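## Task

Same job with fourteen clicks: rotate the grinder's top ring counterclockwise (seen from above) to its stop at the finest grind, then rotate it back exactly fourteen clicks of 12 degrees each. Keep the grinder body's total rotation small (reversing it adds to the total), and leave the grinder standing upright on its mat close to where it began, staying that way after the robot lets go.

## Robot and tools

Robot: two 6-joint arms with parallel grippers, named left_arm and right_arm. They face each other across a table; left_arm's base sits on the +y side at (-0.097, +0.491, +0.149) m and right_arm's at (+0.031, -0.529, +0.088) m. The names do not refer to sides of any camera image.

Scene frame: origin at the table centre, +z up, table top at z = +0.020 m. All printed gripper positions (metres), orientations (quat_wxyz) and velocities (m/s, rad/s) use this frame. The printed hand position is approximate, worse when the arm is stretched out. end_effector_position is the point between the finger pads, 3 to 4 cm short of the fingertips. Fingers point along the gripper's +x axis and close along its y axis.

Tool execute_actions takes "actions", a list holding one item or none, plus optional "pictures" (boolean; images come by default). An empty list just reports the state. A motion item is {"rows": [...], "steps": n} with n from 1 to 15 (default 15); each control step lasts 1/30 s, each row is used for one step, and the final row repeats if rows run out. A wait item is {"steps": n} with n up to 300 and sends nothing new. A refused call moves nothing.

Every row is one flat list of 14 numbers covering both arms, even if one arm stays still: left_arm waist, shoulder, elbow, wrist pitch, wrist yaw, wrist roll, opening, then the same seven for right_arm. The six joint numbers are absolute target angles in radians for that arm's joints (not offsets), on the same scale as the Joint positions line. Ranges per arm: waist -3.054 to 3.054, shoulder 0.000 to 3.142, elbow 0.000 to 2.356, wrist pitch -1.571 to 1.571, wrist yaw -1.571 to 1.571, wrist roll -3.142 to 3.142. A target more than 0.010 rad outside a range, and further out than the current angle, gets the call refused; true stops may differ by up to 0.010 rad, and a clipped joint triggers a "joint sent to its limit" line (possibly referring to an earlier move). The opening number is an absolute setting from -1 to +1: +1 fully open (0.088 m pad gap), about -0.80 where empty fingers touch, lower adds nothing. Closing fully takes at least about 0.5 s.

Motion limits: each step the commanded target stays within a fixed lead of the measured angle (0.211 rad for waist, shoulder, elbow; 0.213 wrist pitch; 0.267 wrist yaw; 0.228 wrist roll), and all targets of an arm are scaled back if they would put the gripper over 70 mm from where it is. So large moves need several calls. Friction may leave a joint short of its target, especially at long reach, and tiny changes may do nothing; check Joint positions after each move. Between calls the arms keep heading to the last row sent until they settle or a step is HELD; the simulation keeps running while you think.

Result lines: the state line per arm (pose and velocities); Joint positions and Joint velocities per arm (six joints in order, then pad gap in m); grip_measured (measured opening on the command scale, off by up to about 1 mm per gripper, and reading up to 0.061 narrower when squeezing hard); grip_effort_n (motor effort in N, negative closing, capped near 83 N, carries leftover friction at rest, n/a at start); Joint torques and External joint torques (estimates including friction and held weight; "no reading" means none). "joint command not followed" means the clearance check altered or blocked joint targets on some steps; HELD marks steps where your row was not fully sent. MOTOR HOT warns from 50 °C; an OVER-TEMPERATURE FAULT at 95 °C holds the arm, and if it does not cool in 30 to 60 s the arm goes limp. A TORQUE FAULT halts an arm for 10 s and drops the rest of the call.

Gripping: to hold something, command an opening below grip_measured; about 0.07 below is firm, less is lighter. Parts thinner than about 3 mm get proportionally less force. Pad force tops out near 34 to 49 N, with a brief harder spike at first contact.

Load limits (N m): waist 17.8, shoulder 22, elbow 22, wrist pitch 5.8, wrist yaw 5.78, wrist roll 5.42, held weight included.

For this job, one hand can steady the grinder body while the other turns the ring; the wrist roll joint is a natural way to twist. Counterclockwise from above is the first direction; 8 or 14 clicks means 96 or 168 degrees back. Avoid rotating or tipping the body, and release so it stands on its mat unaided.

Tool zoom_image: {"camera": name, "region": [x0, y0, x1, y1]} in image pixels from the top-left, at most 504 by 504. Cameras: cam_high, cam_low, cam_left_wrist, cam_right_wrist, all 504x504, in that order in results. Wrist cameras sit near link wrist_camera_optical (+z forward, +x image right, +y down), give or take about 24 mm and 5 degrees.

Tool read_manual (section "licences") returns URDF licence text only. Tool finished_scene {"scene": 1 or 2} ends that scene irreversibly, grades it, and gives the next task. Replying with no tool call ends everything.

Avoid: knocking anything off the table, arms colliding or pressing each other, hard pushes or slams, drops and slips. Loose objects may occasionally be nudged by outside pushes.

Each tool is called after ">>>" by a JSON object that holds its "name" and its "arguments".

## Session

>>> {"name": "execute_actions", "arguments": {"actions": []}}

Scene clock: 0.00 s of 4200.00 s.
left_arm: end_effector_position=(+0.0842, +0.1924, +0.4309) grip_measured=-0.448 grip_effort_n=n/a end_effector_quat_wxyz=(+0.716, -0.198, +0.149, -0.653) end_effector_velocity=(+0.002, +0.002, -0.002) end_effector_angular_velocity=(+0.011, +0.009, +0.016) | right_arm: end_effector_position=(+0.2327, -0.4796, +0.1765) grip_measured=+0.854 grip_effort_n=n/a end_effector_quat_wxyz=(+0.789, -0.382, +0.348, +0.332) end_effector_velocity=(+0.003, +0.000, +0.002) end_effector_angular_velocity=(-0.002, -0.024, +0.010)
Joint positions: left_arm=[-0.006  0.844  0.643  0.245  0.008  0.006  0.017] | right_arm=[-2.053  0.349  0.457 -0.837 -0.456 -1.094  0.081]
Joint velocities: left_arm=[-0.002 -0.007 -0.002 -0.007 -0.022 -0.007 -0.   ] | right_arm=[-0.002 -0.002 -0.002  0.022 -0.007 -0.007 -0.   ]
Joint torques (N m, as the arm reports them, + toward a larger angle): no reading
External joint torques (N m, as the arm's controller estimates them; a push from outside toward a larger angle lowers the number): no reading
Motor temperatures (°C, as the motors report them): left_arm=[28 34 29 27 25 28] | right_arm=[29 34 26 31 27 24]
Heat: left arm: hottest shoulder 34 °C (+0.0 °C/min); right arm: hottest shoulder 34 °C (+0.0 °C/min).

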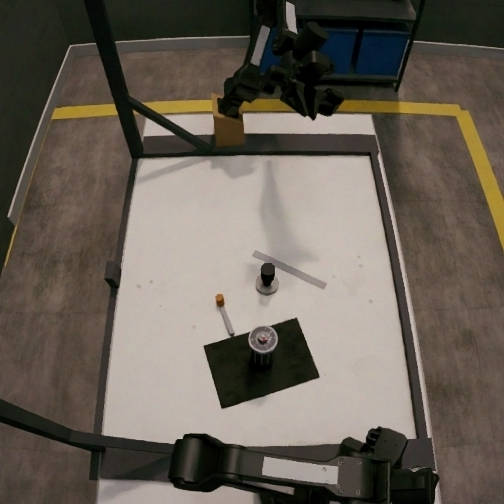

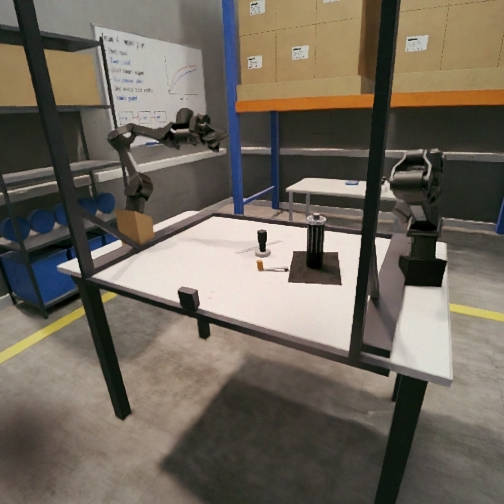

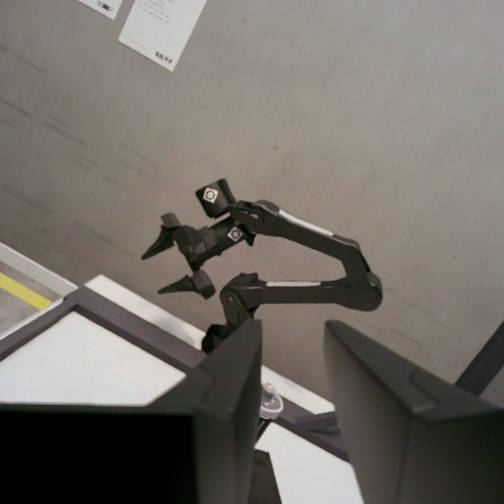

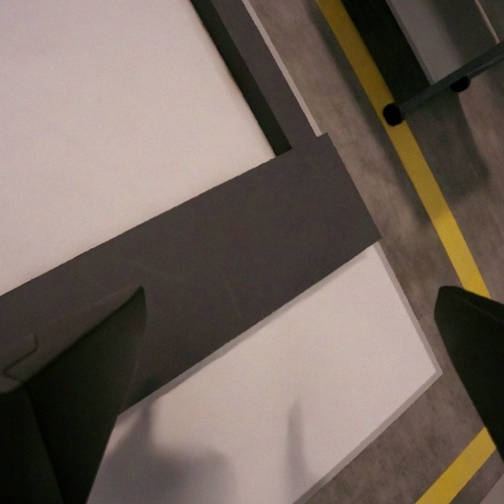

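>>> {"name": "execute_actions", "arguments": {"actions": [{"rows":[[-0.006,0.844,0.643,0.245,0.008,0.006,-0.3,-2.03,0.38,0.5,-0.86,-0.43,-1.0,1],[-0.006,0.844,0.643,0.245,0.008,0.006,-0.1,-2.0,0.42,0.555,-0.885,-0.4,-0.9,1],[-0.006,0.844,0.643,0.245,0.008,0.006,0.1,-1.96,0.465,0.615,-0.91,-0.37,-0.8,1],[-0.006,0.844,0.643,0.245,0.008,0.006,0.3,-1.92,0.51,0.675,-0.935,-0.335,-0.7,1],[-0.006,0.844,0.643,0.245,0.008,0.006,0.5,-1.875,0.555,0.735,-0.96,-0.3,-0.6,1],[-0.006,0.844,0.643,0.245,0.008,0.006,0.7,-1.83,0.6,0.795,-0.985,-0.265,-0.5,1],[-0.006,0.844,0.643,0.245,0.008,0.006,1,-1.78,0.645,0.855,-1.01,-0.23,-0.4,1],[-0.006,0.844,0.643,0.245,0.008,0.006,1,-1.73,0.69,0.915,-1.035,-0.195,-0.3,1],[-0.006,0.844,0.643,0.245,0.008,0.006,1,-1.68,0.735,0.975,-1.06,-0.16,-0.2,1],[-0.006,0.844,0.643,0.245,0.008,0.006,1,-1.63,0.78,1.035,-1.085,-0.125,-0.1,1],[-0.006,0.844,0.643,0.245,0.008,0.006,1,-1.58,0.825,1.095,-1.11,-0.09,0,1],[-0.006,0.844,0.643,0.245,0.008,0.006,1,-1.53,0.87,1.155,-1.135,-0.055,0.1,1],[-0.006,0.844,0.643,0.245,0.008,0.006,1,-1.48,0.915,1.215,-1.16,-0.02,0.2,1],[-0.006,0.844,0.643,0.245,0.008,0.006,1,-1.43,0.96,1.27,-1.185,0.015,0.3,1],[-0.006,0.844,0.643,0.245,0.008,0.006,1,-1.38,1.0,1.32,-1.21,0.05,0.4,1]],"steps":15}], "pictures": false}}

>>> {"name": "execute_actions", "arguments": {"actions": [{"rows":[[-0.006,0.844,0.643,0.245,0.008,0.006,1,-1.32,1.02,1.33,-1.22,0.06,0.5,1],[-0.006,0.844,0.643,0.245,0.008,0.006,1,-1.26,1.04,1.34,-1.23,0.07,0.6,1],[-0.006,0.844,0.643,0.245,0.008,0.006,1,-1.2,1.06,1.35,-1.24,0.08,0.7,1],[-0.006,0.844,0.643,0.245,0.008,0.006,1,-1.14,1.08,1.36,-1.25,0.09,0.8,1],[-0.006,0.844,0.643,0.245,0.008,0.006,1,-1.08,1.1,1.37,-1.26,0.1,0.9,1],[-0.006,0.844,0.643,0.245,0.008,0.006,1,-1.02,1.12,1.38,-1.27,0.11,1.0,1],[-0.006,0.844,0.643,0.245,0.008,0.006,1,-0.96,1.14,1.39,-1.28,0.12,1.1,1],[-0.006,0.844,0.643,0.245,0.008,0.006,1,-0.9,1.16,1.4,-1.29,0.13,1.2,1],[-0.006,0.844,0.643,0.245,0.008,0.006,1,-0.84,1.18,1.41,-1.3,0.14,1.3,1],[-0.006,0.844,0.643,0.245,0.008,0.006,1,-0.78,1.2,1.42,-1.31,0.15,1.4,1],[-0.006,0.844,0.643,0.245,0.008,0.006,1,-0.72,1.22,1.43,-1.32,0.16,1.5,1],[-0.006,0.844,0.643,0.245,0.008,0.006,1,-0.66,1.24,1.44,-1.33,0.17,1.6,1],[-0.006,0.844,0.643,0.245,0.008,0.006,1,-0.6,1.26,1.45,-1.34,0.18,1.7,1],[-0.006,0.844,0.643,0.245,0.008,0.006,1,-0.54,1.28,1.46,-1.35,0.19,1.8,1],[-0.006,0.844,0.643,0.245,0.008,0.006,1,-0.48,1.3,1.47,-1.36,0.2,1.9,1]],"steps":15}], "pictures": false}}

>>> {"name": "execute_actions", "arguments": {"actions": [{"rows":[[-0.006,0.844,0.643,0.245,0.008,0.006,1,-0.42,1.33,1.48,-1.372,0.21,2.0,1],[-0.006,0.844,0.643,0.245,0.008,0.006,1,-0.36,1.36,1.49,-1.384,0.22,2.1,1],[-0.006,0.844,0.643,0.245,0.008,0.006,1,-0.3,1.39,1.5,-1.396,0.23,2.2,1],[-0.006,0.844,0.643,0.245,0.008,0.006,1,-0.24,1.42,1.51,-1.408,0.24,2.3,1],[-0.006,0.844,0.643,0.245,0.008,0.006,1,-0.18,1.45,1.52,-1.42,0.25,2.4,1],[-0.006,0.844,0.643,0.245,0.008,0.006,1,-0.12,1.48,1.53,-1.432,0.26,2.5,1],[-0.006,0.844,0.643,0.245,0.008,0.006,1,-0.065,1.51,1.54,-1.444,0.265,2.6,1],[-0.006,0.844,0.643,0.245,0.008,0.006,1,-0.015,1.54,1.55,-1.456,0.27,2.68,1],[-0.006,0.844,0.643,0.245,0.008,0.006,1,0.025,1.57,1.56,-1.468,0.275,2.76,1],[-0.006,0.844,0.643,0.245,0.008,0.006,1,0.055,1.595,1.568,-1.48,0.28,2.83,1],[-0.006,0.844,0.643,0.245,0.008,0.006,1,0.08,1.62,1.575,-1.49,0.283,2.89,1],[-0.006,0.844,0.643,0.245,0.008,0.006,1,0.098,1.64,1.581,-1.5,0.286,2.94,1],[-0.006,0.844,0.643,0.245,0.008,0.006,1,0.11,1.658,1.586,-1.508,0.288,2.97,1],[-0.006,0.844,0.643,0.245,0.008,0.006,1,0.116,1.67,1.59,-1.515,0.289,2.99,1],[-0.006,0.844,0.643,0.245,0.008,0.006,1,0.118,1.679,1.593,-1.52,0.29,3.0,1]],"steps":15}], "pictures": false}}

>>> {"name": "execute_actions", "arguments": {"actions": [{"steps":15}]}}

Scene clock: 99.93 s of 4200.00 s.
left_arm: end_effector_position=(+0.0842, +0.1924, +0.4309) grip_measured=+0.935 grip_effort_n=15.6 end_effector_quat_wxyz=(+0.716, -0.198, +0.149, -0.653) end_effector_velocity=(+0.001, +0.000, -0.003) end_effector_angular_velocity=(+0.009, +0.023, +0.004) | right_arm: end_effector_position=(+0.2846, -0.4272, +0.2688) grip_measured=+1.000 grip_effort_n=18.4 end_effector_quat_wxyz=(+0.792, -0.190, +0.525, +0.247) end_effector_velocity=(+0.141, +0.217, +0.168) end_effector_angular_velocity=(-0.044, +0.506, -0.558)
Joint positions: left_arm=[-0.006  0.844  0.643  0.245  0.008  0.006  0.085] | right_arm=[-1.522  0.87   1.112 -1.137 -0.051 -0.271  0.088]
Joint velocities: left_arm=[ 0.002 -0.002 -0.002 -0.007 -0.007 -0.022  0.029] | right_arm=[ 1.448  1.277  1.551 -0.667  0.989  1.707  0.   ]
Joint torques (N m, as the arm reports them, + toward a larger angle): left_arm=[-1.5  -1.99  5.51  1.92  0.36  0.03] | right_arm=[ 0.29 -2.1   7.97  0.55  0.05  0.17]
External joint torques (N m, as the arm's controller estimates them; a push from outside toward a larger angle lowers the number): left_arm=[-0.12 -0.12 -0.78  0.36  0.01  0.  ] | right_arm=[ 0.2   1.37  1.54 -0.41  0.13  0.17]
Motor temperatures (°C, as the motors report them): left_arm=[27 32 35 33 25 28] | right_arm=[29 32 31 33 27 24]
Heat: left arm: hottest elbow 35 °C (+2.0 °C/min); right arm: hottest wrist pitch 33 °C (+0.0 °C/min).
Steps of this call (steps 1 to 90: nothing new was sent; then 96.43 s passed at rest; steps 91 to 105: all 15 steps of this action). Readings (joint positions):
91: left_arm=[-0.006 0.844 0.643 0.245 0.008 0.006] | right_arm=[-2.050 0.353 0.460 -0.841 -0.452 -1.075]
92: left_arm=[-0.006 0.844 0.643 0.245 0.008 0.006] | right_arm=[-2.041 0.365 0.473 -0.854 -0.440 -1.034]
94: left_arm=[-0.006 0.844 0.643 0.245 0.008 0.006] | right_arm=[-2.000 0.417 0.531 -0.887 -0.402 -0.918]
98: left_arm=[-0.006 0.844 0.643 0.245 0.008 0.006] | right_arm=[-1.853 0.569 0.737 -0.966 -0.288 -0.681]
105: the state above

Scene clock: 100.43 s of 4200.00 s.
left_arm: end_effector_position=(+0.0842, +0.1924, +0.4309) grip_measured=+0.986 grip_effort_n=17.0 end_effector_quat_wxyz=(+0.716, -0.198, +0.149, -0.653) end_effector_velocity=(-0.001, +0.000, -0.002) end_effector_angular_velocity=(+0.008, +0.008, +0.000) | right_arm: end_effector_position=(+0.2157, -0.2837, +0.2861) grip_measured=+1.000 grip_effort_n=17.9 end_effector_quat_wxyz=(+0.719, -0.096, +0.642, +0.249) end_effector_velocity=(-0.307, +0.233, +0.007) end_effector_angular_velocity=(-0.112, +0.510, -0.083)
Joint positions: left_arm=[-0.006  0.844  0.643  0.245  0.008  0.006  0.087] | right_arm=[-0.71   1.236  1.429 -1.328  0.168  0.613  0.088]
Joint velocities: left_arm=[-0.002 -0.002 -0.002 -0.007 -0.007 -0.007  0.   ] | right_arm=[ 1.634  0.593  0.32  -0.3    0.315  1.751  0.   ]
Joint torques (N m, as the arm reports them, + toward a larger angle): left_arm=[-1.45 -2.03  5.51  1.93  0.35  0.03] | right_arm=[ 1.32 -3.46  7.93  0.3   0.11  0.08]
External joint torques (N m, as the arm's controller estimates them; a push from outside toward a larger angle lowers the number): left_arm=[-0.06 -0.13 -0.82  0.36  0.   -0.01] | right_arm=[ 0.21  1.86  1.77 -0.41  0.16  0.09]
Motor temperatures (°C, as the motors report them): left_arm=[27 32 35 33 25 28] | right_arm=[29 32 31 33 27 24]
Heat: left arm: hottest elbow 35 °C (+2.0 °C/min); right arm: hottest wrist pitch 33 °C (+0.0 °C/min).
Steps of this call (steps 1 to 15: all 15 steps of this action). Readings (joint positions):
1: left_arm=[-0.006 0.844 0.643 0.245 0.008 0.006] | right_arm=[-1.473 0.910 1.163 -1.158 -0.020 -0.212]
2: left_arm=[-0.006 0.844 0.643 0.245 0.008 0.006] | right_arm=[-1.420 0.945 1.209 -1.174 0.004 -0.153]
4: left_arm=[-0.006 0.844 0.643 0.245 0.008 0.006] | right_arm=[-1.310 1.001 1.280 -1.203 0.039 -0.035]
8: left_arm=[-0.006 0.844 0.643 0.245 0.008 0.006] | right_arm=[-1.092 1.087 1.354 -1.255 0.092 0.200]
15: the state above

Scene clock: 100.93 s of 4200.00 s.
left_arm: end_effector_position=(+0.0842, +0.1924, +0.4309) grip_measured=+0.986 grip_effort_n=17.0 end_effector_quat_wxyz=(+0.716, -0.198, +0.149, -0.653) end_effector_velocity=(-0.002, +0.000, -0.002) end_effector_angular_velocity=(+0.014, +0.009, -0.009) | right_arm: end_effector_position=(+0.0156, -0.2303, +0.2721) grip_measured=+1.000 grip_effort_n=17.9 end_effector_quat_wxyz=(+0.681, -0.147, +0.697, +0.169) end_effector_velocity=(-0.236, -0.043, -0.041) end_effector_angular_velocity=(-0.406, -0.170, -0.811)
Joint positions: left_arm=[-0.006  0.844  0.643  0.245  0.008  0.006  0.087] | right_arm=[ 0.065  1.628  1.566 -1.492  0.273  1.495  0.088]
Joint velocities: left_arm=[-0.007 -0.002  0.002 -0.022 -0.007 -0.007 -0.   ] | right_arm=[ 0.769  0.52   0.12  -0.256  0.051  1.736  0.   ]
Joint torques (N m, as the arm reports them, + toward a larger angle): left_arm=[-1.47 -2.04  5.53  1.91  0.36  0.04] | right_arm=[ 0.27 -5.08  7.3  -0.03  0.38  0.18]
External joint torques (N m, as the arm's controller estimates them; a push from outside toward a larger angle lowers the number): left_arm=[-0.07 -0.16 -0.78  0.36  0.    0.  ] | right_arm=[-0.27  1.69  1.39 -0.22  0.14  0.16]
Motor temperatures (°C, as the motors report them): left_arm=[27 32 35 33 25 28] | right_arm=[29 32 31 33 27 24]
Heat: left arm: hottest elbow 35 °C (+2.0 °C/min); right arm: hottest wrist pitch 33 °C (+0.0 °C/min).
Steps of this call (steps 1 to 15: all 15 steps of this action). Readings (joint positions):
1: left_arm=[-0.006 0.844 0.643 0.245 0.008 0.006] | right_arm=[-0.655 1.257 1.440 -1.339 0.178 0.672]
2: left_arm=[-0.006 0.844 0.643 0.245 0.008 0.006] | right_arm=[-0.600 1.280 1.451 -1.350 0.188 0.731]
4: left_arm=[-0.006 0.844 0.643 0.245 0.008 0.006] | right_arm=[-0.492 1.331 1.474 -1.372 0.208 0.849]
8: left_arm=[-0.006 0.844 0.643 0.245 0.008 0.006] | right_arm=[-0.274 1.448 1.514 -1.419 0.245 1.087]
15: the state above

Scene clock: 101.43 s of 4200.00 s.
left_arm: end_effector_position=(+0.0842, +0.1924, +0.4309) grip_measured=+0.986 grip_effort_n=17.4 end_effector_quat_wxyz=(+0.716, -0.198, +0.149, -0.653) end_effector_velocity=(-0.001, +0.000, -0.002) end_effector_angular_velocity=(+0.008, +0.008, +0.000) | right_arm: end_effector_position=(+0.0012, -0.2327, +0.2703) grip_measured=+1.000 grip_effort_n=17.0 end_effector_quat_wxyz=(+0.693, +0.130, +0.697, -0.129) end_effector_velocity=(+0.002, -0.001, -0.003) end_effector_angular_velocity=(-0.022, -0.011, -1.719)
Joint positions: left_arm=[-0.006  0.844  0.643  0.245  0.008  0.006  0.087] | right_arm=[ 0.116  1.667  1.583 -1.518  0.286  2.376  0.088]
Joint velocities: left_arm=[-0.002 -0.002 -0.002 -0.007 -0.007 -0.007  0.   ] | right_arm=[-0.002  0.007 -0.002 -0.007  0.007  1.722  0.   ]
Joint torques (N m, as the arm reports them, + toward a larger angle): left_arm=[-1.49 -2.01  5.51  1.91  0.37  0.05] | right_arm=[ 2.05 -4.11  7.17  0.    0.19  0.17]
External joint torques (N m, as the arm's controller estimates them; a push from outside toward a larger angle lowers the number): left_arm=[-0.11 -0.12 -0.83  0.35  0.03  0.01] | right_arm=[-0.02  1.89  1.64 -0.25  0.14  0.17]
Motor temperatures (°C, as the motors report them): left_arm=[27 32 35 33 25 28] | right_arm=[29 32 31 33 27 24]
Heat: left arm: hottest elbow 35 °C (+2.0 °C/min); right arm: hottest wrist pitch 33 °C (+0.0 °C/min).
Steps of this call (steps 1 to 15: the robot went on to your last target). Readings (joint positions):
1: left_arm=[-0.006 0.844 0.643 0.245 0.008 0.006] | right_arm=[0.085 1.642 1.569 -1.500 0.276 1.553]
2: left_arm=[-0.006 0.844 0.643 0.245 0.008 0.006] | right_arm=[0.098 1.652 1.571 -1.505 0.278 1.611]
4: left_arm=[-0.006 0.844 0.643 0.245 0.008 0.006] | right_arm=[0.108 1.662 1.574 -1.511 0.282 1.728]
8: left_arm=[-0.006 0.844 0.643 0.245 0.008 0.006] | right_arm=[0.113 1.665 1.581 -1.516 0.285 1.962]
15: the state above

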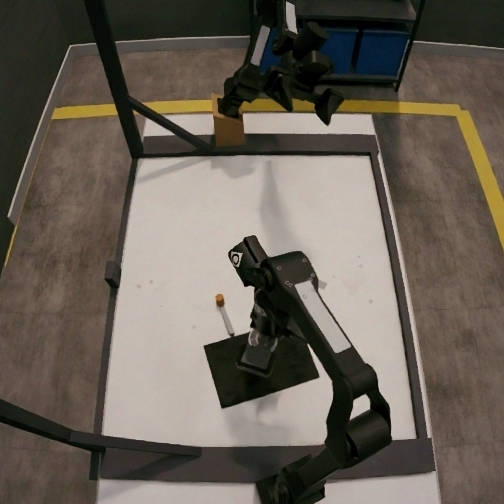

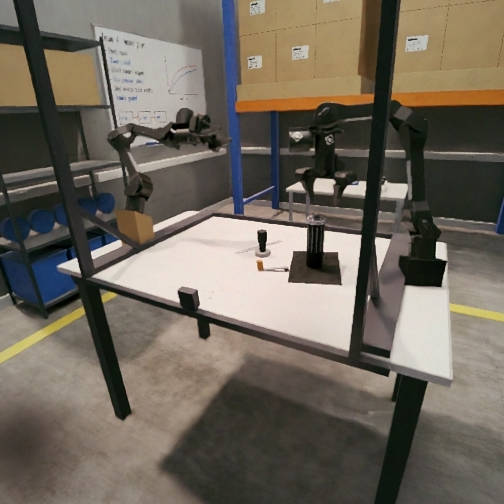

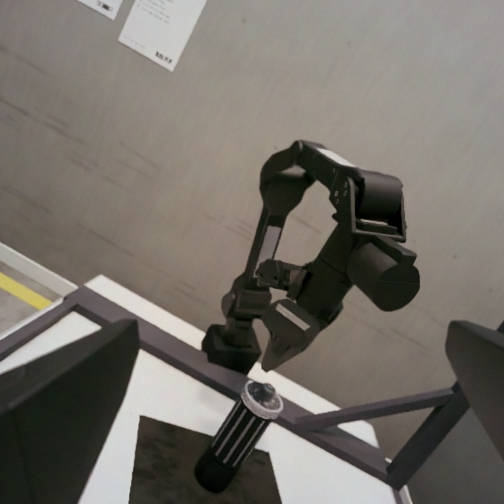

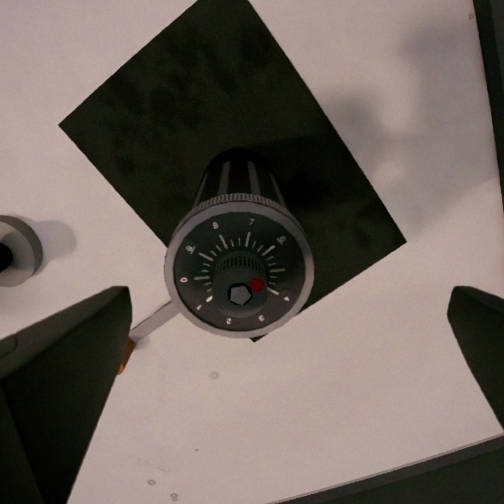

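>>> {"name": "execute_actions", "arguments": {"actions": [{"steps":14}]}}

Scene clock: 104.03 s of 4200.00 s.
left_arm: end_effector_position=(+0.0842, +0.1924, +0.4309) grip_measured=+0.986 grip_effort_n=17.0 end_effector_quat_wxyz=(+0.716, -0.198, +0.149, -0.653) end_effector_velocity=(+0.001, +0.001, +0.001) end_effector_angular_velocity=(-0.005, +0.007, +0.007) | right_arm: end_effector_position=(+0.0011, -0.2328, +0.2703) grip_measured=+1.000 grip_effort_n=16.0 end_effector_quat_wxyz=(+0.621, +0.335, +0.624, -0.336) end_effector_velocity=(+0.001, -0.005, +0.000) end_effector_angular_velocity=(-0.022, -0.002, +0.001)
Joint positions: left_arm=[-0.006  0.844  0.643  0.245  0.008  0.006  0.087] | right_arm=[ 0.116  1.668  1.583 -1.518  0.286  2.996  0.088]
Joint velocities: left_arm=[-0.002 -0.002 -0.002  0.007 -0.007 -0.007 -0.   ] | right_arm=[ 0.002 -0.002 -0.002 -0.022 -0.007  0.007  0.   ]
Joint torques (N m, as the arm reports them, + toward a larger angle): left_arm=[-1.46 -2.01  5.47  1.9   0.35  0.04] | right_arm=[ 1.77 -4.1   7.08 -0.02  0.11  0.12]
External joint torques (N m, as the arm's controller estimates them; a push from outside toward a larger angle lowers the number): left_arm=[-0.09 -0.09 -0.9   0.32  0.01  0.  ] | right_arm=[-0.33  1.83  1.6  -0.24  0.1   0.12]
Motor temperatures (°C, as the motors report them): left_arm=[27 32 35 33 25 28] | right_arm=[29 32 31 33 27 24]
Heat: left arm: hottest elbow 35 °C (+2.0 °C/min); right arm: hottest wrist pitch 33 °C (+0.0 °C/min).
Steps of this call (steps 1 to 45: the robot went on to your last target; steps 46 to 78: nothing new was sent). Readings (joint positions):
1: left_arm=[-0.006 0.844 0.643 0.245 0.008 0.006] | right_arm=[0.116 1.668 1.583 -1.518 0.286 2.435]
2: left_arm=[-0.006 0.844 0.643 0.245 0.008 0.006] | right_arm=[0.116 1.668 1.583 -1.518 0.286 2.494]
4: left_arm=[-0.006 0.844 0.643 0.245 0.008 0.006] | right_arm=[0.116 1.668 1.583 -1.518 0.286 2.611]
8: left_arm=[-0.006 0.844 0.643 0.245 0.008 0.006] | right_arm=[0.116 1.668 1.583 -1.518 0.286 2.843]
78: the state above
All arms were judged still, so your last target was given up. Only a new action makes them travel on or press farther. Fingers that are still opening or closing keep moving.

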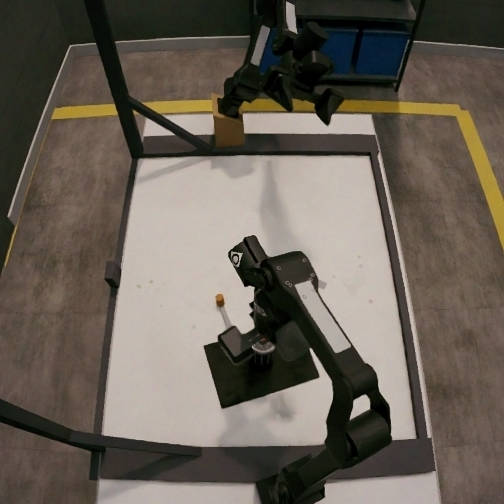

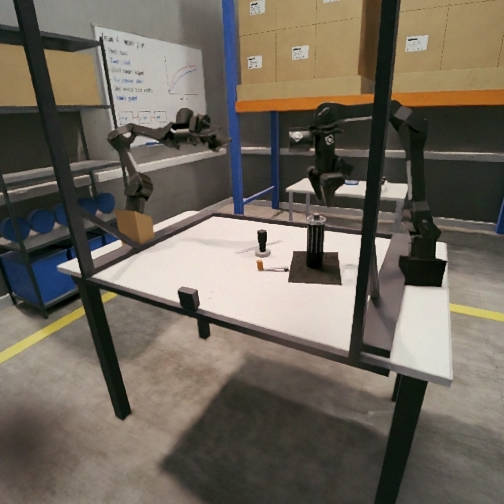

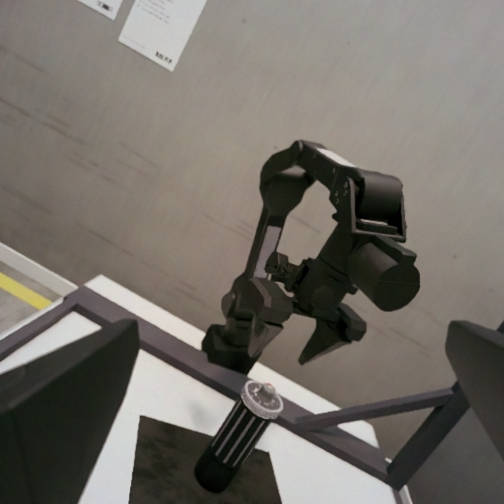

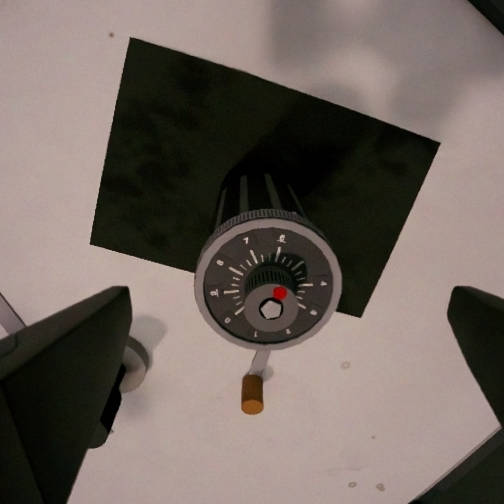

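>>> {"name": "execute_actions", "arguments": {"actions": [{"rows":[[-0.006,0.844,0.643,0.245,0.008,0.006,1,0.114,1.684,1.587,-1.508,0.29,3.0,1],[-0.006,0.844,0.643,0.245,0.008,0.006,1,0.11,1.69,1.581,-1.495,0.29,3.0,1],[-0.006,0.844,0.643,0.245,0.008,0.006,1,0.106,1.696,1.574,-1.482,0.29,3.0,1],[-0.006,0.844,0.643,0.245,0.008,0.006,1,0.102,1.702,1.567,-1.469,0.29,3.0,1],[-0.006,0.844,0.643,0.245,0.008,0.006,1,0.098,1.708,1.56,-1.456,0.29,3.0,1],[-0.006,0.844,0.643,0.245,0.008,0.006,1,0.094,1.714,1.553,-1.443,0.29,3.0,1],[-0.006,0.844,0.643,0.245,0.008,0.006,1,0.09,1.72,1.546,-1.43,0.29,3.0,1],[-0.006,0.844,0.643,0.245,0.008,0.006,1,0.087,1.725,1.54,-1.417,0.291,3.0,1],[-0.006,0.844,0.643,0.245,0.008,0.006,1,0.084,1.729,1.536,-1.408,0.291,3.0,1],[-0.006,0.844,0.643,0.245,0.008,0.006,1,0.082,1.732,1.534,-1.402,0.291,3.0,1]],"steps":15}], "pictures": false}}

>>> {"name": "execute_actions", "arguments": {"actions": [{"steps":6}]}}

Scene clock: 135.40 s of 4200.00 s.
left_arm: end_effector_position=(+0.0842, +0.1924, +0.4309) grip_measured=+0.986 grip_effort_n=17.0 end_effector_quat_wxyz=(+0.716, -0.198, +0.149, -0.653) end_effector_velocity=(+0.003, +0.001, -0.004) end_effector_angular_velocity=(+0.014, +0.039, +0.016) | right_arm: end_effector_position=(-0.0052, -0.2131, +0.2456) grip_measured=+1.000 grip_effort_n=16.0 end_effector_quat_wxyz=(+0.611, +0.348, +0.622, -0.344) end_effector_velocity=(-0.003, +0.006, -0.005) end_effector_angular_velocity=(+0.023, +0.018, -0.009)
Joint positions: left_arm=[-0.006  0.844  0.643  0.245  0.008  0.006  0.087] | right_arm=[ 0.086  1.721  1.549 -1.409  0.287  2.996  0.088]
Joint velocities: left_arm=[ 0.002 -0.002 -0.002 -0.007 -0.022 -0.037 -0.   ] | right_arm=[-0.007 -0.002 -0.022  0.051 -0.007 -0.007  0.   ]
Joint torques (N m, as the arm reports them, + toward a larger angle): left_arm=[-1.51 -2.    5.53  1.91  0.36  0.03] | right_arm=[ 1.48 -4.59  4.54  0.2   0.16  0.16]
External joint torques (N m, as the arm's controller estimates them; a push from outside toward a larger angle lowers the number): left_arm=[-0.14 -0.13 -0.77  0.36  0.02 -0.01] | right_arm=[-0.79  2.33 -1.29 -0.05  0.14  0.16]
Motor temperatures (°C, as the motors report them): left_arm=[27 32 35 33 25 28] | right_arm=[29 33 31 31 27 24]
Heat: left arm: hottest elbow 35 °C (+1.0 °C/min); right arm: hottest shoulder 33 °C (+0.0 °C/min).
Steps of this call (steps 1 to 90: nothing new was sent; then 27.87 s passed at rest; steps 91 to 105: all 15 steps of this action). Readings (joint positions):
91: left_arm=[-0.006 0.844 0.643 0.245 0.008 0.006] | right_arm=[0.116 1.668 1.583 -1.518 0.286 2.996]
92: left_arm=[-0.006 0.844 0.643 0.245 0.008 0.006] | right_arm=[0.116 1.669 1.583 -1.515 0.286 2.996]
94: left_arm=[-0.006 0.844 0.643 0.245 0.008 0.006] | right_arm=[0.114 1.675 1.583 -1.497 0.286 2.996]
98: left_arm=[-0.006 0.844 0.643 0.245 0.008 0.006] | right_arm=[0.101 1.696 1.573 -1.452 0.286 2.996]
105: the state above

Scene clock: 135.60 s of 4200.00 s.
left_arm: end_effector_position=(+0.0842, +0.1924, +0.4309) grip_measured=+0.986 grip_effort_n=17.4 end_effector_quat_wxyz=(+0.716, -0.198, +0.149, -0.653) end_effector_velocity=(+0.003, -0.000, -0.003) end_effector_angular_velocity=(+0.016, +0.024, +0.017) | right_arm: end_effector_position=(-0.0055, -0.2122, +0.2455) grip_measured=+1.000 grip_effort_n=16.0 end_effector_quat_wxyz=(+0.610, +0.350, +0.623, -0.344) end_effector_velocity=(-0.001, -0.004, -0.001) end_effector_angular_velocity=(-0.020, +0.015, +0.009)
Joint positions: left_arm=[-0.006  0.844  0.643  0.245  0.008  0.006  0.087] | right_arm=[ 0.086  1.721  1.549 -1.404  0.287  2.996  0.088]
Joint velocities: left_arm=[ 0.002  0.002  0.002 -0.007 -0.022 -0.022 -0.   ] | right_arm=[-0.002 -0.002 -0.007 -0.007 -0.022 -0.007  0.   ]
Joint torques (N m, as the arm reports them, + toward a larger angle): left_arm=[-1.51 -2.    5.54  1.91  0.37  0.05] | right_arm=[ 1.62 -4.97  4.48  0.22  0.12  0.1 ]
External joint torques (N m, as the arm's controller estimates them; a push from outside toward a larger angle lowers the number): left_arm=[-0.15 -0.16 -0.74  0.37  0.03  0.01] | right_arm=[-0.58  1.59 -1.11 -0.02  0.11  0.1 ]
Motor temperatures (°C, as the motors report them): left_arm=[27 32 35 33 25 28] | right_arm=[29 33 31 31 27 24]
Heat: left arm: hottest elbow 35 °C (+1.0 °C/min); right arm: hottest shoulder 33 °C (+0.0 °C/min).
Steps of this call (steps 1 to 6: the robot went on to your last target). Readings (joint positions):
1: left_arm=[-0.006 0.844 0.643 0.245 0.008 0.006] | right_arm=[0.086 1.721 1.549 -1.408 0.287 2.996]
2: left_arm=[-0.006 0.844 0.643 0.245 0.008 0.006] | right_arm=[0.086 1.721 1.549 -1.407 0.287 2.996]
4: left_arm=[-0.006 0.844 0.643 0.245 0.008 0.006] | right_arm=[0.086 1.721 1.549 -1.405 0.287 2.996]
6: the state above

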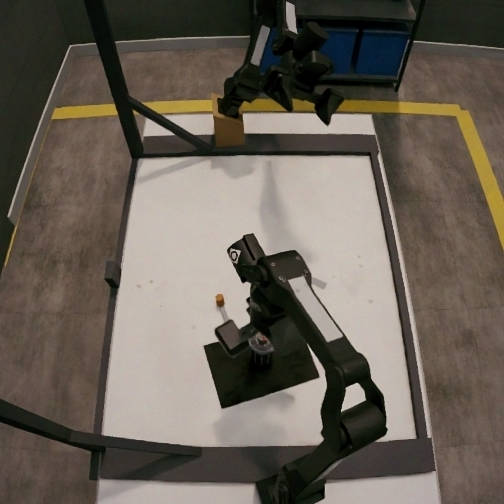

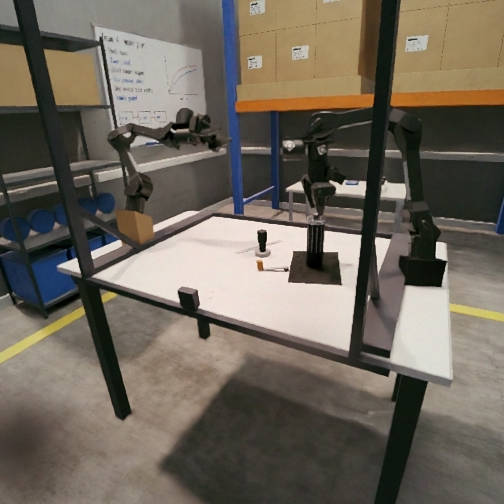

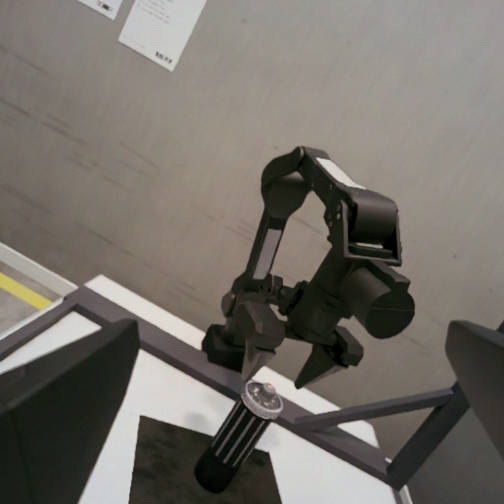

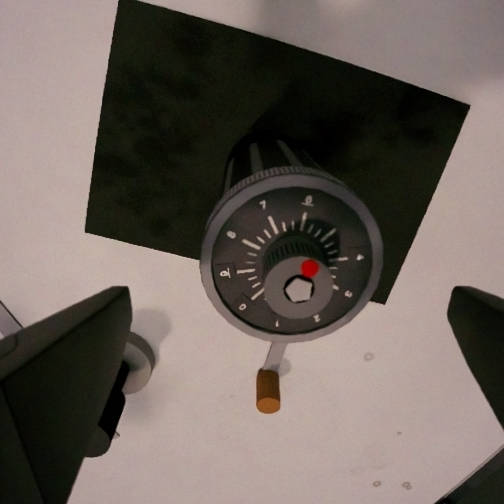

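>>> {"name": "execute_actions", "arguments": {"actions": [{"rows":[[-0.006,0.844,0.643,0.245,0.008,0.006,1,0.08,1.732,1.524,-1.392,0.291,3.0,1],[-0.006,0.844,0.643,0.245,0.008,0.006,1,0.077,1.732,1.513,-1.381,0.291,3.0,1],[-0.006,0.844,0.643,0.245,0.008,0.006,1,0.074,1.733,1.502,-1.37,0.291,3.0,1],[-0.006,0.844,0.643,0.245,0.008,0.006,1,0.071,1.733,1.491,-1.359,0.291,3.0,1],[-0.006,0.844,0.643,0.245,0.008,0.006,1,0.068,1.733,1.48,-1.348,0.291,3.0,1],[-0.006,0.844,0.643,0.245,0.008,0.006,1,0.065,1.734,1.469,-1.337,0.291,3.0,1],[-0.006,0.844,0.643,0.245,0.008,0.006,1,0.062,1.734,1.458,-1.326,0.291,3.0,1],[-0.006,0.844,0.643,0.245,0.008,0.006,1,0.059,1.734,1.447,-1.315,0.291,3.0,1],[-0.006,0.844,0.643,0.245,0.008,0.006,1,0.056,1.734,1.436,-1.304,0.291,3.0,1],[-0.006,0.844,0.643,0.245,0.008,0.006,1,0.054,1.735,1.426,-1.293,0.291,3.0,1],[-0.006,0.844,0.643,0.245,0.008,0.006,1,0.052,1.735,1.417,-1.283,0.291,3.0,1],[-0.006,0.844,0.643,0.245,0.008,0.006,1,0.05,1.735,1.409,-1.274,0.291,3.0,1],[-0.006,0.844,0.643,0.245,0.008,0.006,1,0.049,1.735,1.402,-1.267,0.291,3.0,1],[-0.006,0.844,0.643,0.245,0.008,0.006,1,0.048,1.735,1.397,-1.262,0.291,3.0,1],[-0.006,0.844,0.643,0.245,0.008,0.006,1,0.047,1.735,1.395,-1.26,0.291,3.0,1]],"steps":15}], "pictures": false}}

>>> {"name": "execute_actions", "arguments": {"actions": [{"steps":8}]}}

Scene clock: 153.47 s of 4200.00 s.
left_arm: end_effector_position=(+0.0842, +0.1924, +0.4309) grip_measured=+0.986 grip_effort_n=17.4 end_effector_quat_wxyz=(+0.716, -0.198, +0.149, -0.653) end_effector_velocity=(-0.002, +0.001, +0.000) end_effector_angular_velocity=(-0.003, +0.007, -0.010) | right_arm: end_effector_position=(-0.0051, -0.2121, +0.2124) grip_measured=+1.000 grip_effort_n=16.0 end_effector_quat_wxyz=(+0.607, +0.357, +0.615, -0.355) end_effector_velocity=(+0.001, -0.010, -0.056) end_effector_angular_velocity=(-0.050, -0.027, -0.019)
Joint positions: left_arm=[-0.006  0.844  0.643  0.245  0.008  0.006  0.087] | right_arm=[ 0.054  1.723  1.427 -1.28   0.287  2.996  0.088]
Joint velocities: left_arm=[-0.002 -0.007 -0.002 -0.007  0.007 -0.007 -0.   ] | right_arm=[-0.042  0.017 -0.198  0.168  0.007 -0.007  0.   ]
Joint torques (N m, as the arm reports them, + toward a larger angle): left_arm=[-1.48 -2.05  5.47  1.92  0.36  0.04] | right_arm=[ 1.82 -4.84  4.54  0.33  0.21  0.11]
External joint torques (N m, as the arm's controller estimates them; a push from outside toward a larger angle lowers the number): left_arm=[-0.08 -0.13 -0.9   0.34  0.    0.  ] | right_arm=[-0.45  1.99 -1.21  0.07  0.19  0.11]
Motor temperatures (°C, as the motors report them): left_arm=[27 31 35 33 25 28] | right_arm=[29 34 30 30 27 24]
Heat: left arm: hottest elbow 35 °C (+1.0 °C/min); right arm: hottest shoulder 34 °C (+1.0 °C/min).
Steps of this call (steps 1 to 15: the robot went on to your last target; steps 16 to 90: nothing new was sent; then 14.37 s passed at rest; steps 91 to 105: all 15 steps of this action). Readings (joint positions):
91: left_arm=[-0.006 0.844 0.643 0.245 0.008 0.006] | right_arm=[0.085 1.721 1.548 -1.401 0.287 2.996]
92: left_arm=[-0.006 0.844 0.643 0.245 0.008 0.006] | right_arm=[0.085 1.721 1.544 -1.397 0.287 2.996]
94: left_arm=[-0.006 0.844 0.643 0.245 0.008 0.006] | right_arm=[0.081 1.721 1.531 -1.382 0.287 2.996]
98: left_arm=[-0.006 0.844 0.643 0.245 0.008 0.006] | right_arm=[0.071 1.721 1.492 -1.346 0.287 2.996]
105: the state above

Scene clock: 153.73 s of 4200.00 s.
left_arm: end_effector_position=(+0.0842, +0.1924, +0.4309) grip_measured=+0.986 grip_effort_n=17.0 end_effector_quat_wxyz=(+0.716, -0.198, +0.149, -0.653) end_effector_velocity=(-0.001, -0.001, -0.003) end_effector_angular_velocity=(+0.012, +0.009, -0.002) | right_arm: end_effector_position=(-0.0054, -0.2119, +0.2082) grip_measured=+1.000 grip_effort_n=16.0 end_effector_quat_wxyz=(+0.606, +0.358, +0.614, -0.356) end_effector_velocity=(+0.002, -0.002, -0.004) end_effector_angular_velocity=(-0.005, -0.010, -0.008)
Joint positions: left_arm=[-0.006  0.844  0.643  0.245  0.008  0.006  0.087] | right_arm=[ 0.05   1.724  1.412 -1.263  0.287  2.996  0.088]
Joint velocities: left_arm=[-0.002  0.002 -0.002 -0.007 -0.007 -0.007 -0.   ] | right_arm=[-0.002 -0.002 -0.017  0.007  0.007  0.007  0.   ]
Joint torques (N m, as the arm reports them, + toward a larger angle): left_arm=[-1.47 -2.01  5.55  1.91  0.36  0.05] | right_arm=[ 1.62 -4.9   4.05  0.24  0.14  0.14]
External joint torques (N m, as the arm's controller estimates them; a push from outside toward a larger angle lowers the number): left_arm=[-0.08 -0.17 -0.73  0.36  0.01  0.01] | right_arm=[-0.61  1.74 -1.56 -0.01  0.13  0.14]
Motor temperatures (°C, as the motors report them): left_arm=[27 31 35 33 25 28] | right_arm=[29 34 30 30 27 24]
Heat: left arm: hottest elbow 35 °C (+1.0 °C/min); right arm: hottest shoulder 34 °C (+1.0 °C/min).
Steps of this call (steps 1 to 8: the robot went on to your last target). Readings (joint positions):
1: left_arm=[-0.006 0.844 0.643 0.245 0.008 0.006] | right_arm=[0.053 1.724 1.421 -1.275 0.287 2.996]
2: left_arm=[-0.006 0.844 0.643 0.245 0.008 0.006] | right_arm=[0.052 1.724 1.418 -1.272 0.287 2.996]
4: left_arm=[-0.006 0.844 0.643 0.245 0.008 0.006] | right_arm=[0.051 1.724 1.414 -1.267 0.287 2.996]
8: the state above

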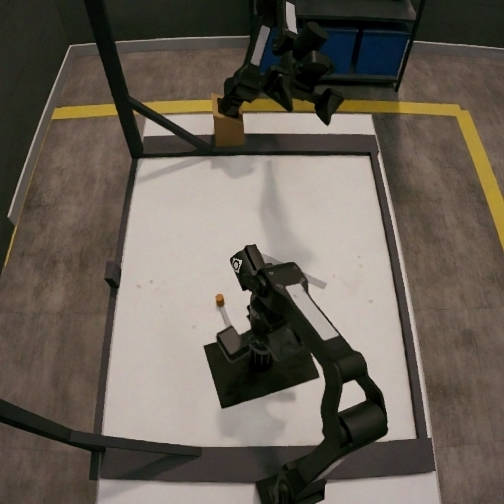

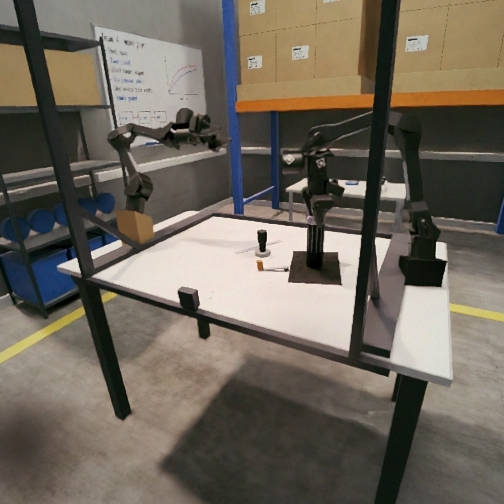

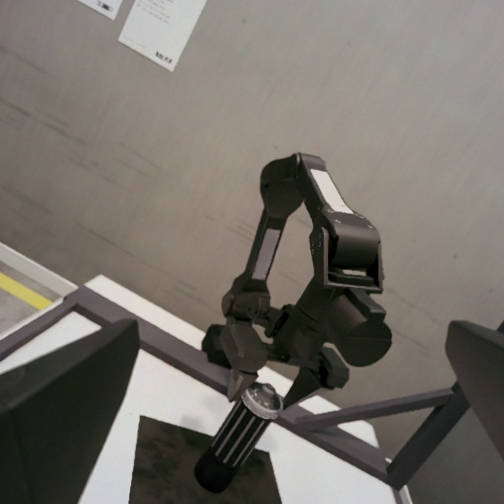

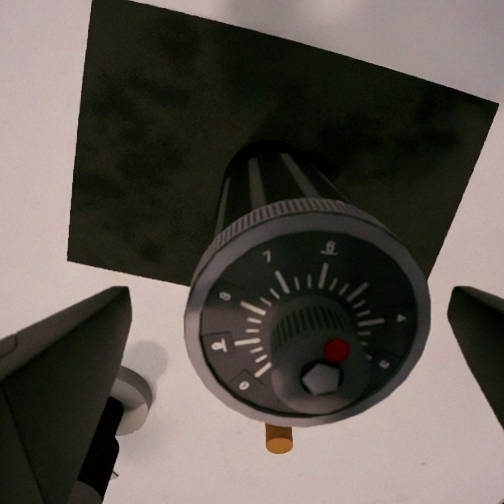

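>>> {"name": "execute_actions", "arguments": {"actions": [{"rows":[[-0.006,0.844,0.643,0.245,0.008,0.006,1,0.054,1.73,1.4,-1.262,0.291,3.0,1],[-0.006,0.844,0.643,0.245,0.008,0.006,1,0.06,1.725,1.402,-1.262,0.291,3.0,1],[-0.006,0.844,0.643,0.245,0.008,0.006,1,0.066,1.72,1.402,-1.262,0.291,3.0,1]],"steps":10}]}}

Scene clock: 166.93 s of 4200.00 s.
left_arm: end_effector_position=(+0.0842, +0.1924, +0.4309) grip_measured=+0.986 grip_effort_n=17.0 end_effector_quat_wxyz=(+0.716, -0.198, +0.149, -0.653) end_effector_velocity=(-0.001, +0.000, -0.002) end_effector_angular_velocity=(+0.006, +0.023, -0.000) | right_arm: end_effector_position=(-0.0095, -0.2130, +0.2092) grip_measured=+1.000 grip_effort_n=16.0 end_effector_quat_wxyz=(+0.608, +0.355, +0.618, -0.351) end_effector_velocity=(+0.002, -0.005, -0.000) end_effector_angular_velocity=(-0.023, -0.001, +0.011)
Joint positions: left_arm=[-0.006  0.844  0.643  0.245  0.008  0.006  0.087] | right_arm=[ 0.065  1.724  1.411 -1.262  0.287  2.996  0.088]
Joint velocities: left_arm=[-0.002 -0.002 -0.002 -0.007 -0.007 -0.022  0.   ] | right_arm=[-0.002 -0.002 -0.002 -0.022 -0.007 -0.007  0.   ]
Joint torques (N m, as the arm reports them, + toward a larger angle): left_arm=[-1.53 -2.03  5.51  1.92  0.36  0.04] | right_arm=[ 1.94 -6.47  5.04  0.13  0.14  0.09]
External joint torques (N m, as the arm's controller estimates them; a push from outside toward a larger angle lowers the number): left_arm=[-0.14 -0.11 -0.84  0.34  0.01  0.  ] | right_arm=[-0.25  0.18 -0.58 -0.1   0.11  0.09]
Motor temperatures (°C, as the motors report them): left_arm=[27 31 35 33 25 28] | right_arm=[29 34 30 30 27 24]
Heat: left arm: hottest elbow 35 °C (+0.0 °C/min); right arm: hottest shoulder 34 °C (+2.0 °C/min).
Steps of this call (steps 1 to 30: the robot went on to your last target; steps 31 to 90: nothing new was sent; then 9.87 s passed at rest; steps 91 to 100: all 10 steps of this action). Readings (joint positions):
91: left_arm=[-0.006 0.844 0.643 0.245 0.008 0.006] | right_arm=[0.050 1.724 1.411 -1.262 0.287 2.996]
92: left_arm=[-0.006 0.844 0.643 0.245 0.008 0.006] | right_arm=[0.051 1.724 1.411 -1.262 0.287 2.996]
94: left_arm=[-0.006 0.844 0.643 0.245 0.008 0.006] | right_arm=[0.055 1.724 1.411 -1.262 0.287 2.996]
98: left_arm=[-0.006 0.844 0.643 0.245 0.008 0.006] | right_arm=[0.064 1.724 1.411 -1.262 0.287 2.996]
100: the state above

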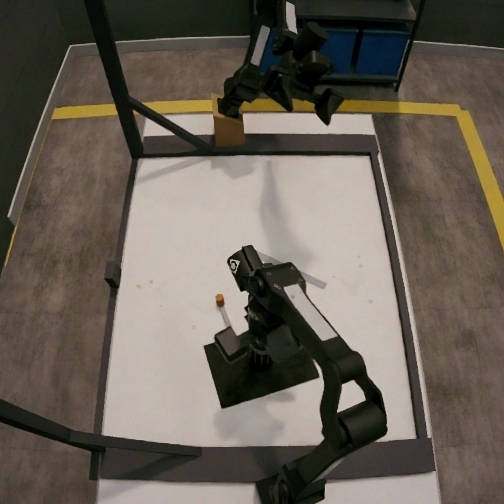

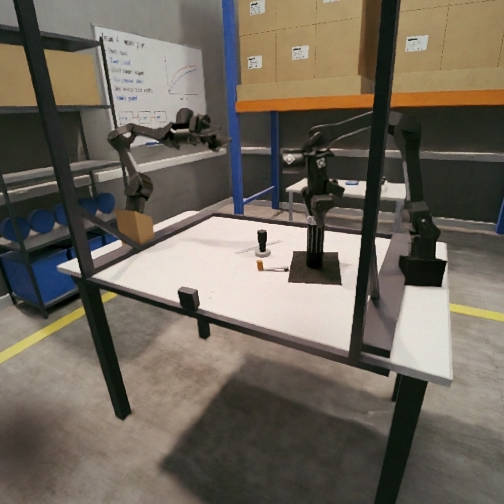

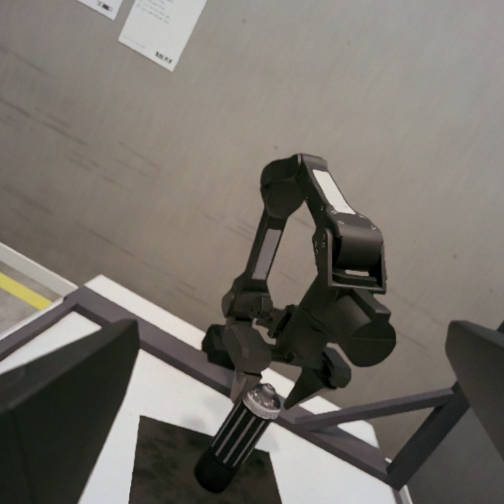

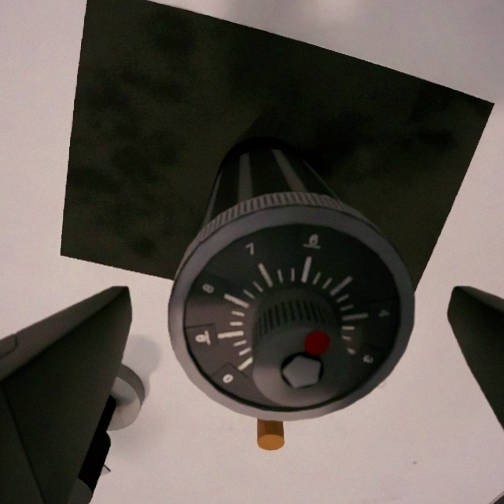

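>>> {"name": "execute_actions", "arguments": {"actions": [{"rows":[[-0.006,0.844,0.643,0.245,0.008,0.006,1,0.066,1.72,1.405,-1.262,0.291,3.0,0.6],[-0.006,0.844,0.643,0.245,0.008,0.006,1,0.066,1.72,1.405,-1.262,0.291,3.0,0.45],[-0.006,0.844,0.643,0.245,0.008,0.006,1,0.066,1.72,1.405,-1.262,0.291,3.0,0.4],[-0.006,0.844,0.643,0.245,0.008,0.006,1,0.066,1.72,1.405,-1.262,0.291,3.0,0.4],[-0.006,0.844,0.643,0.245,0.008,0.006,1,0.066,1.72,1.405,-1.262,0.291,3.0,0.4],[-0.006,0.844,0.643,0.245,0.008,0.006,1,0.066,1.72,1.405,-1.262,0.291,3.0,0.36],[-0.006,0.844,0.643,0.245,0.008,0.006,1,0.066,1.72,1.405,-1.262,0.291,3.0,0.33],[-0.006,0.844,0.643,0.245,0.008,0.006,1,0.066,1.72,1.405,-1.262,0.291,3.0,0.3],[-0.006,0.844,0.643,0.245,0.008,0.006,1,0.066,1.72,1.405,-1.262,0.291,3.0,0.27],[-0.006,0.844,0.643,0.245,0.008,0.006,1,0.066,1.72,1.405,-1.262,0.291,3.0,0.24],[-0.006,0.844,0.643,0.245,0.008,0.006,1,0.066,1.72,1.405,-1.262,0.291,3.0,0.2]],"steps":15}]}}

Scene clock: 176.63 s of 4200.00 s.
left_arm: end_effector_position=(+0.0842, +0.1924, +0.4309) grip_measured=+0.986 grip_effort_n=17.0 end_effector_quat_wxyz=(+0.716, -0.198, +0.149, -0.653) end_effector_velocity=(-0.001, +0.001, +0.000) end_effector_angular_velocity=(-0.000, +0.022, -0.002) | right_arm: end_effector_position=(-0.0093, -0.2129, +0.2094) grip_measured=+0.385 grip_effort_n=-83.5 end_effector_quat_wxyz=(+0.608, +0.356, +0.617, -0.350) end_effector_velocity=(+0.003, -0.005, -0.001) end_effector_angular_velocity=(-0.024, -0.002, +0.007)
Joint positions: left_arm=[-0.006  0.844  0.643  0.245  0.008  0.006  0.087] | right_arm=[ 0.065  1.724  1.411 -1.262  0.29   2.996  0.058]
Joint velocities: left_arm=[-0.007 -0.007 -0.002 -0.007 -0.007 -0.022 -0.   ] | right_arm=[-0.007 -0.002 -0.002 -0.022 -0.007 -0.007 -0.   ]
Joint torques (N m, as the arm reports them, + toward a larger angle): left_arm=[-1.48 -1.96  5.5   1.9   0.38  0.04] | right_arm=[ 1.86 -6.53  5.28  0.12  0.05  0.13]
External joint torques (N m, as the arm's controller estimates them; a push from outside toward a larger angle lowers the number): left_arm=[-0.09 -0.04 -0.86  0.33  0.03  0.  ] | right_arm=[-0.31  0.11 -0.33 -0.11  0.03  0.13]
Motor temperatures (°C, as the motors report them): left_arm=[27 31 35 34 25 28] | right_arm=[29 35 29 30 27 24]
Heat: left arm: hottest elbow 35 °C (+0.0 °C/min); right arm: hottest shoulder 35 °C (+2.0 °C/min).
Steps of this call (steps 1 to 15: the robot went on to your last target; steps 16 to 90: nothing new was sent; then 6.20 s passed at rest; steps 91 to 105: all 15 steps of this action). Readings (joint positions):
91: left_arm=[-0.006 0.844 0.643 0.245 0.008 0.006] | right_arm=[0.065 1.724 1.411 -1.262 0.287 2.996]
92: left_arm=[-0.006 0.844 0.643 0.245 0.008 0.006] | right_arm=[0.065 1.724 1.411 -1.262 0.287 2.996]
94: left_arm=[-0.006 0.844 0.643 0.245 0.008 0.006] | right_arm=[0.065 1.724 1.411 -1.262 0.287 2.996]
98: left_arm=[-0.006 0.844 0.643 0.245 0.008 0.006] | right_arm=[0.065 1.724 1.411 -1.262 0.290 2.996]
105: the state above

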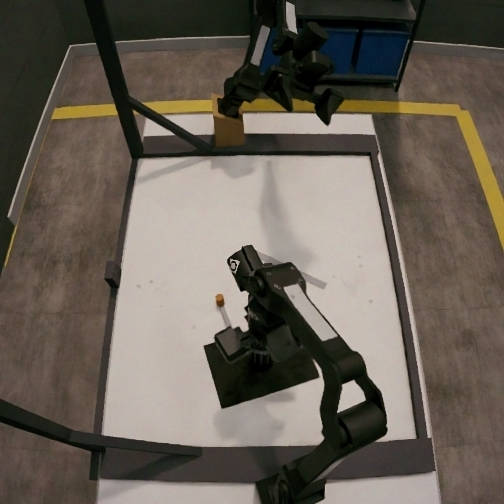

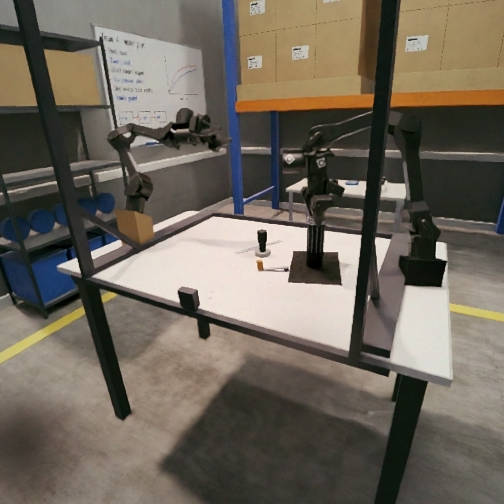

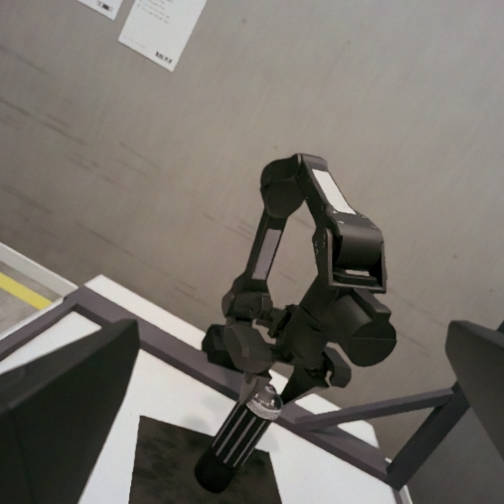

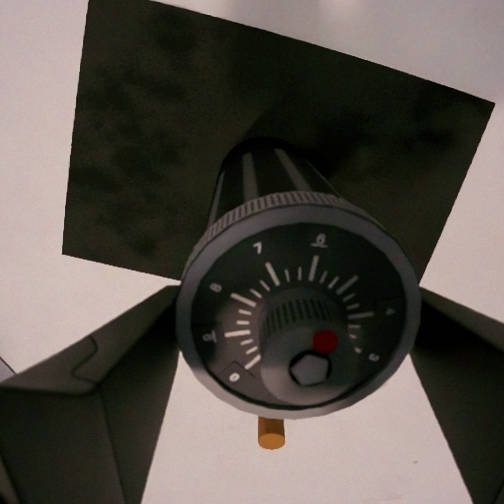

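>>> {"name": "zoom_image", "arguments": {"camera": "cam_left_wrist", "region": [190, 320, 390, 504]}}

>>> {"name": "zoom_image", "arguments": {"camera": "cam_low", "region": [260, 150, 380, 300]}}

Region (190, 320, 390, 504) of cam_left_wrist's 504x504 image, scaled by 2.520, with more detail than that image has; it fills the top 464 rows of this view, and the rest is white.

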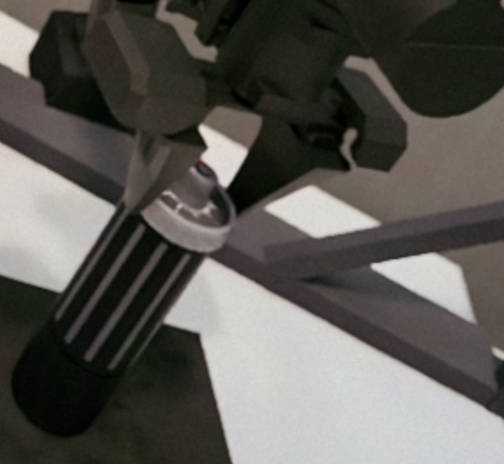

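Region (260, 150, 380, 300) of cam_low's 504x504 image, scaled by 3.360, with more detail than that image has; it fills the left 403 columns of this view, and the rest is white.

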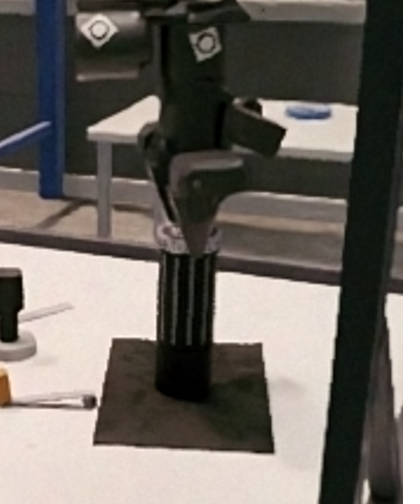

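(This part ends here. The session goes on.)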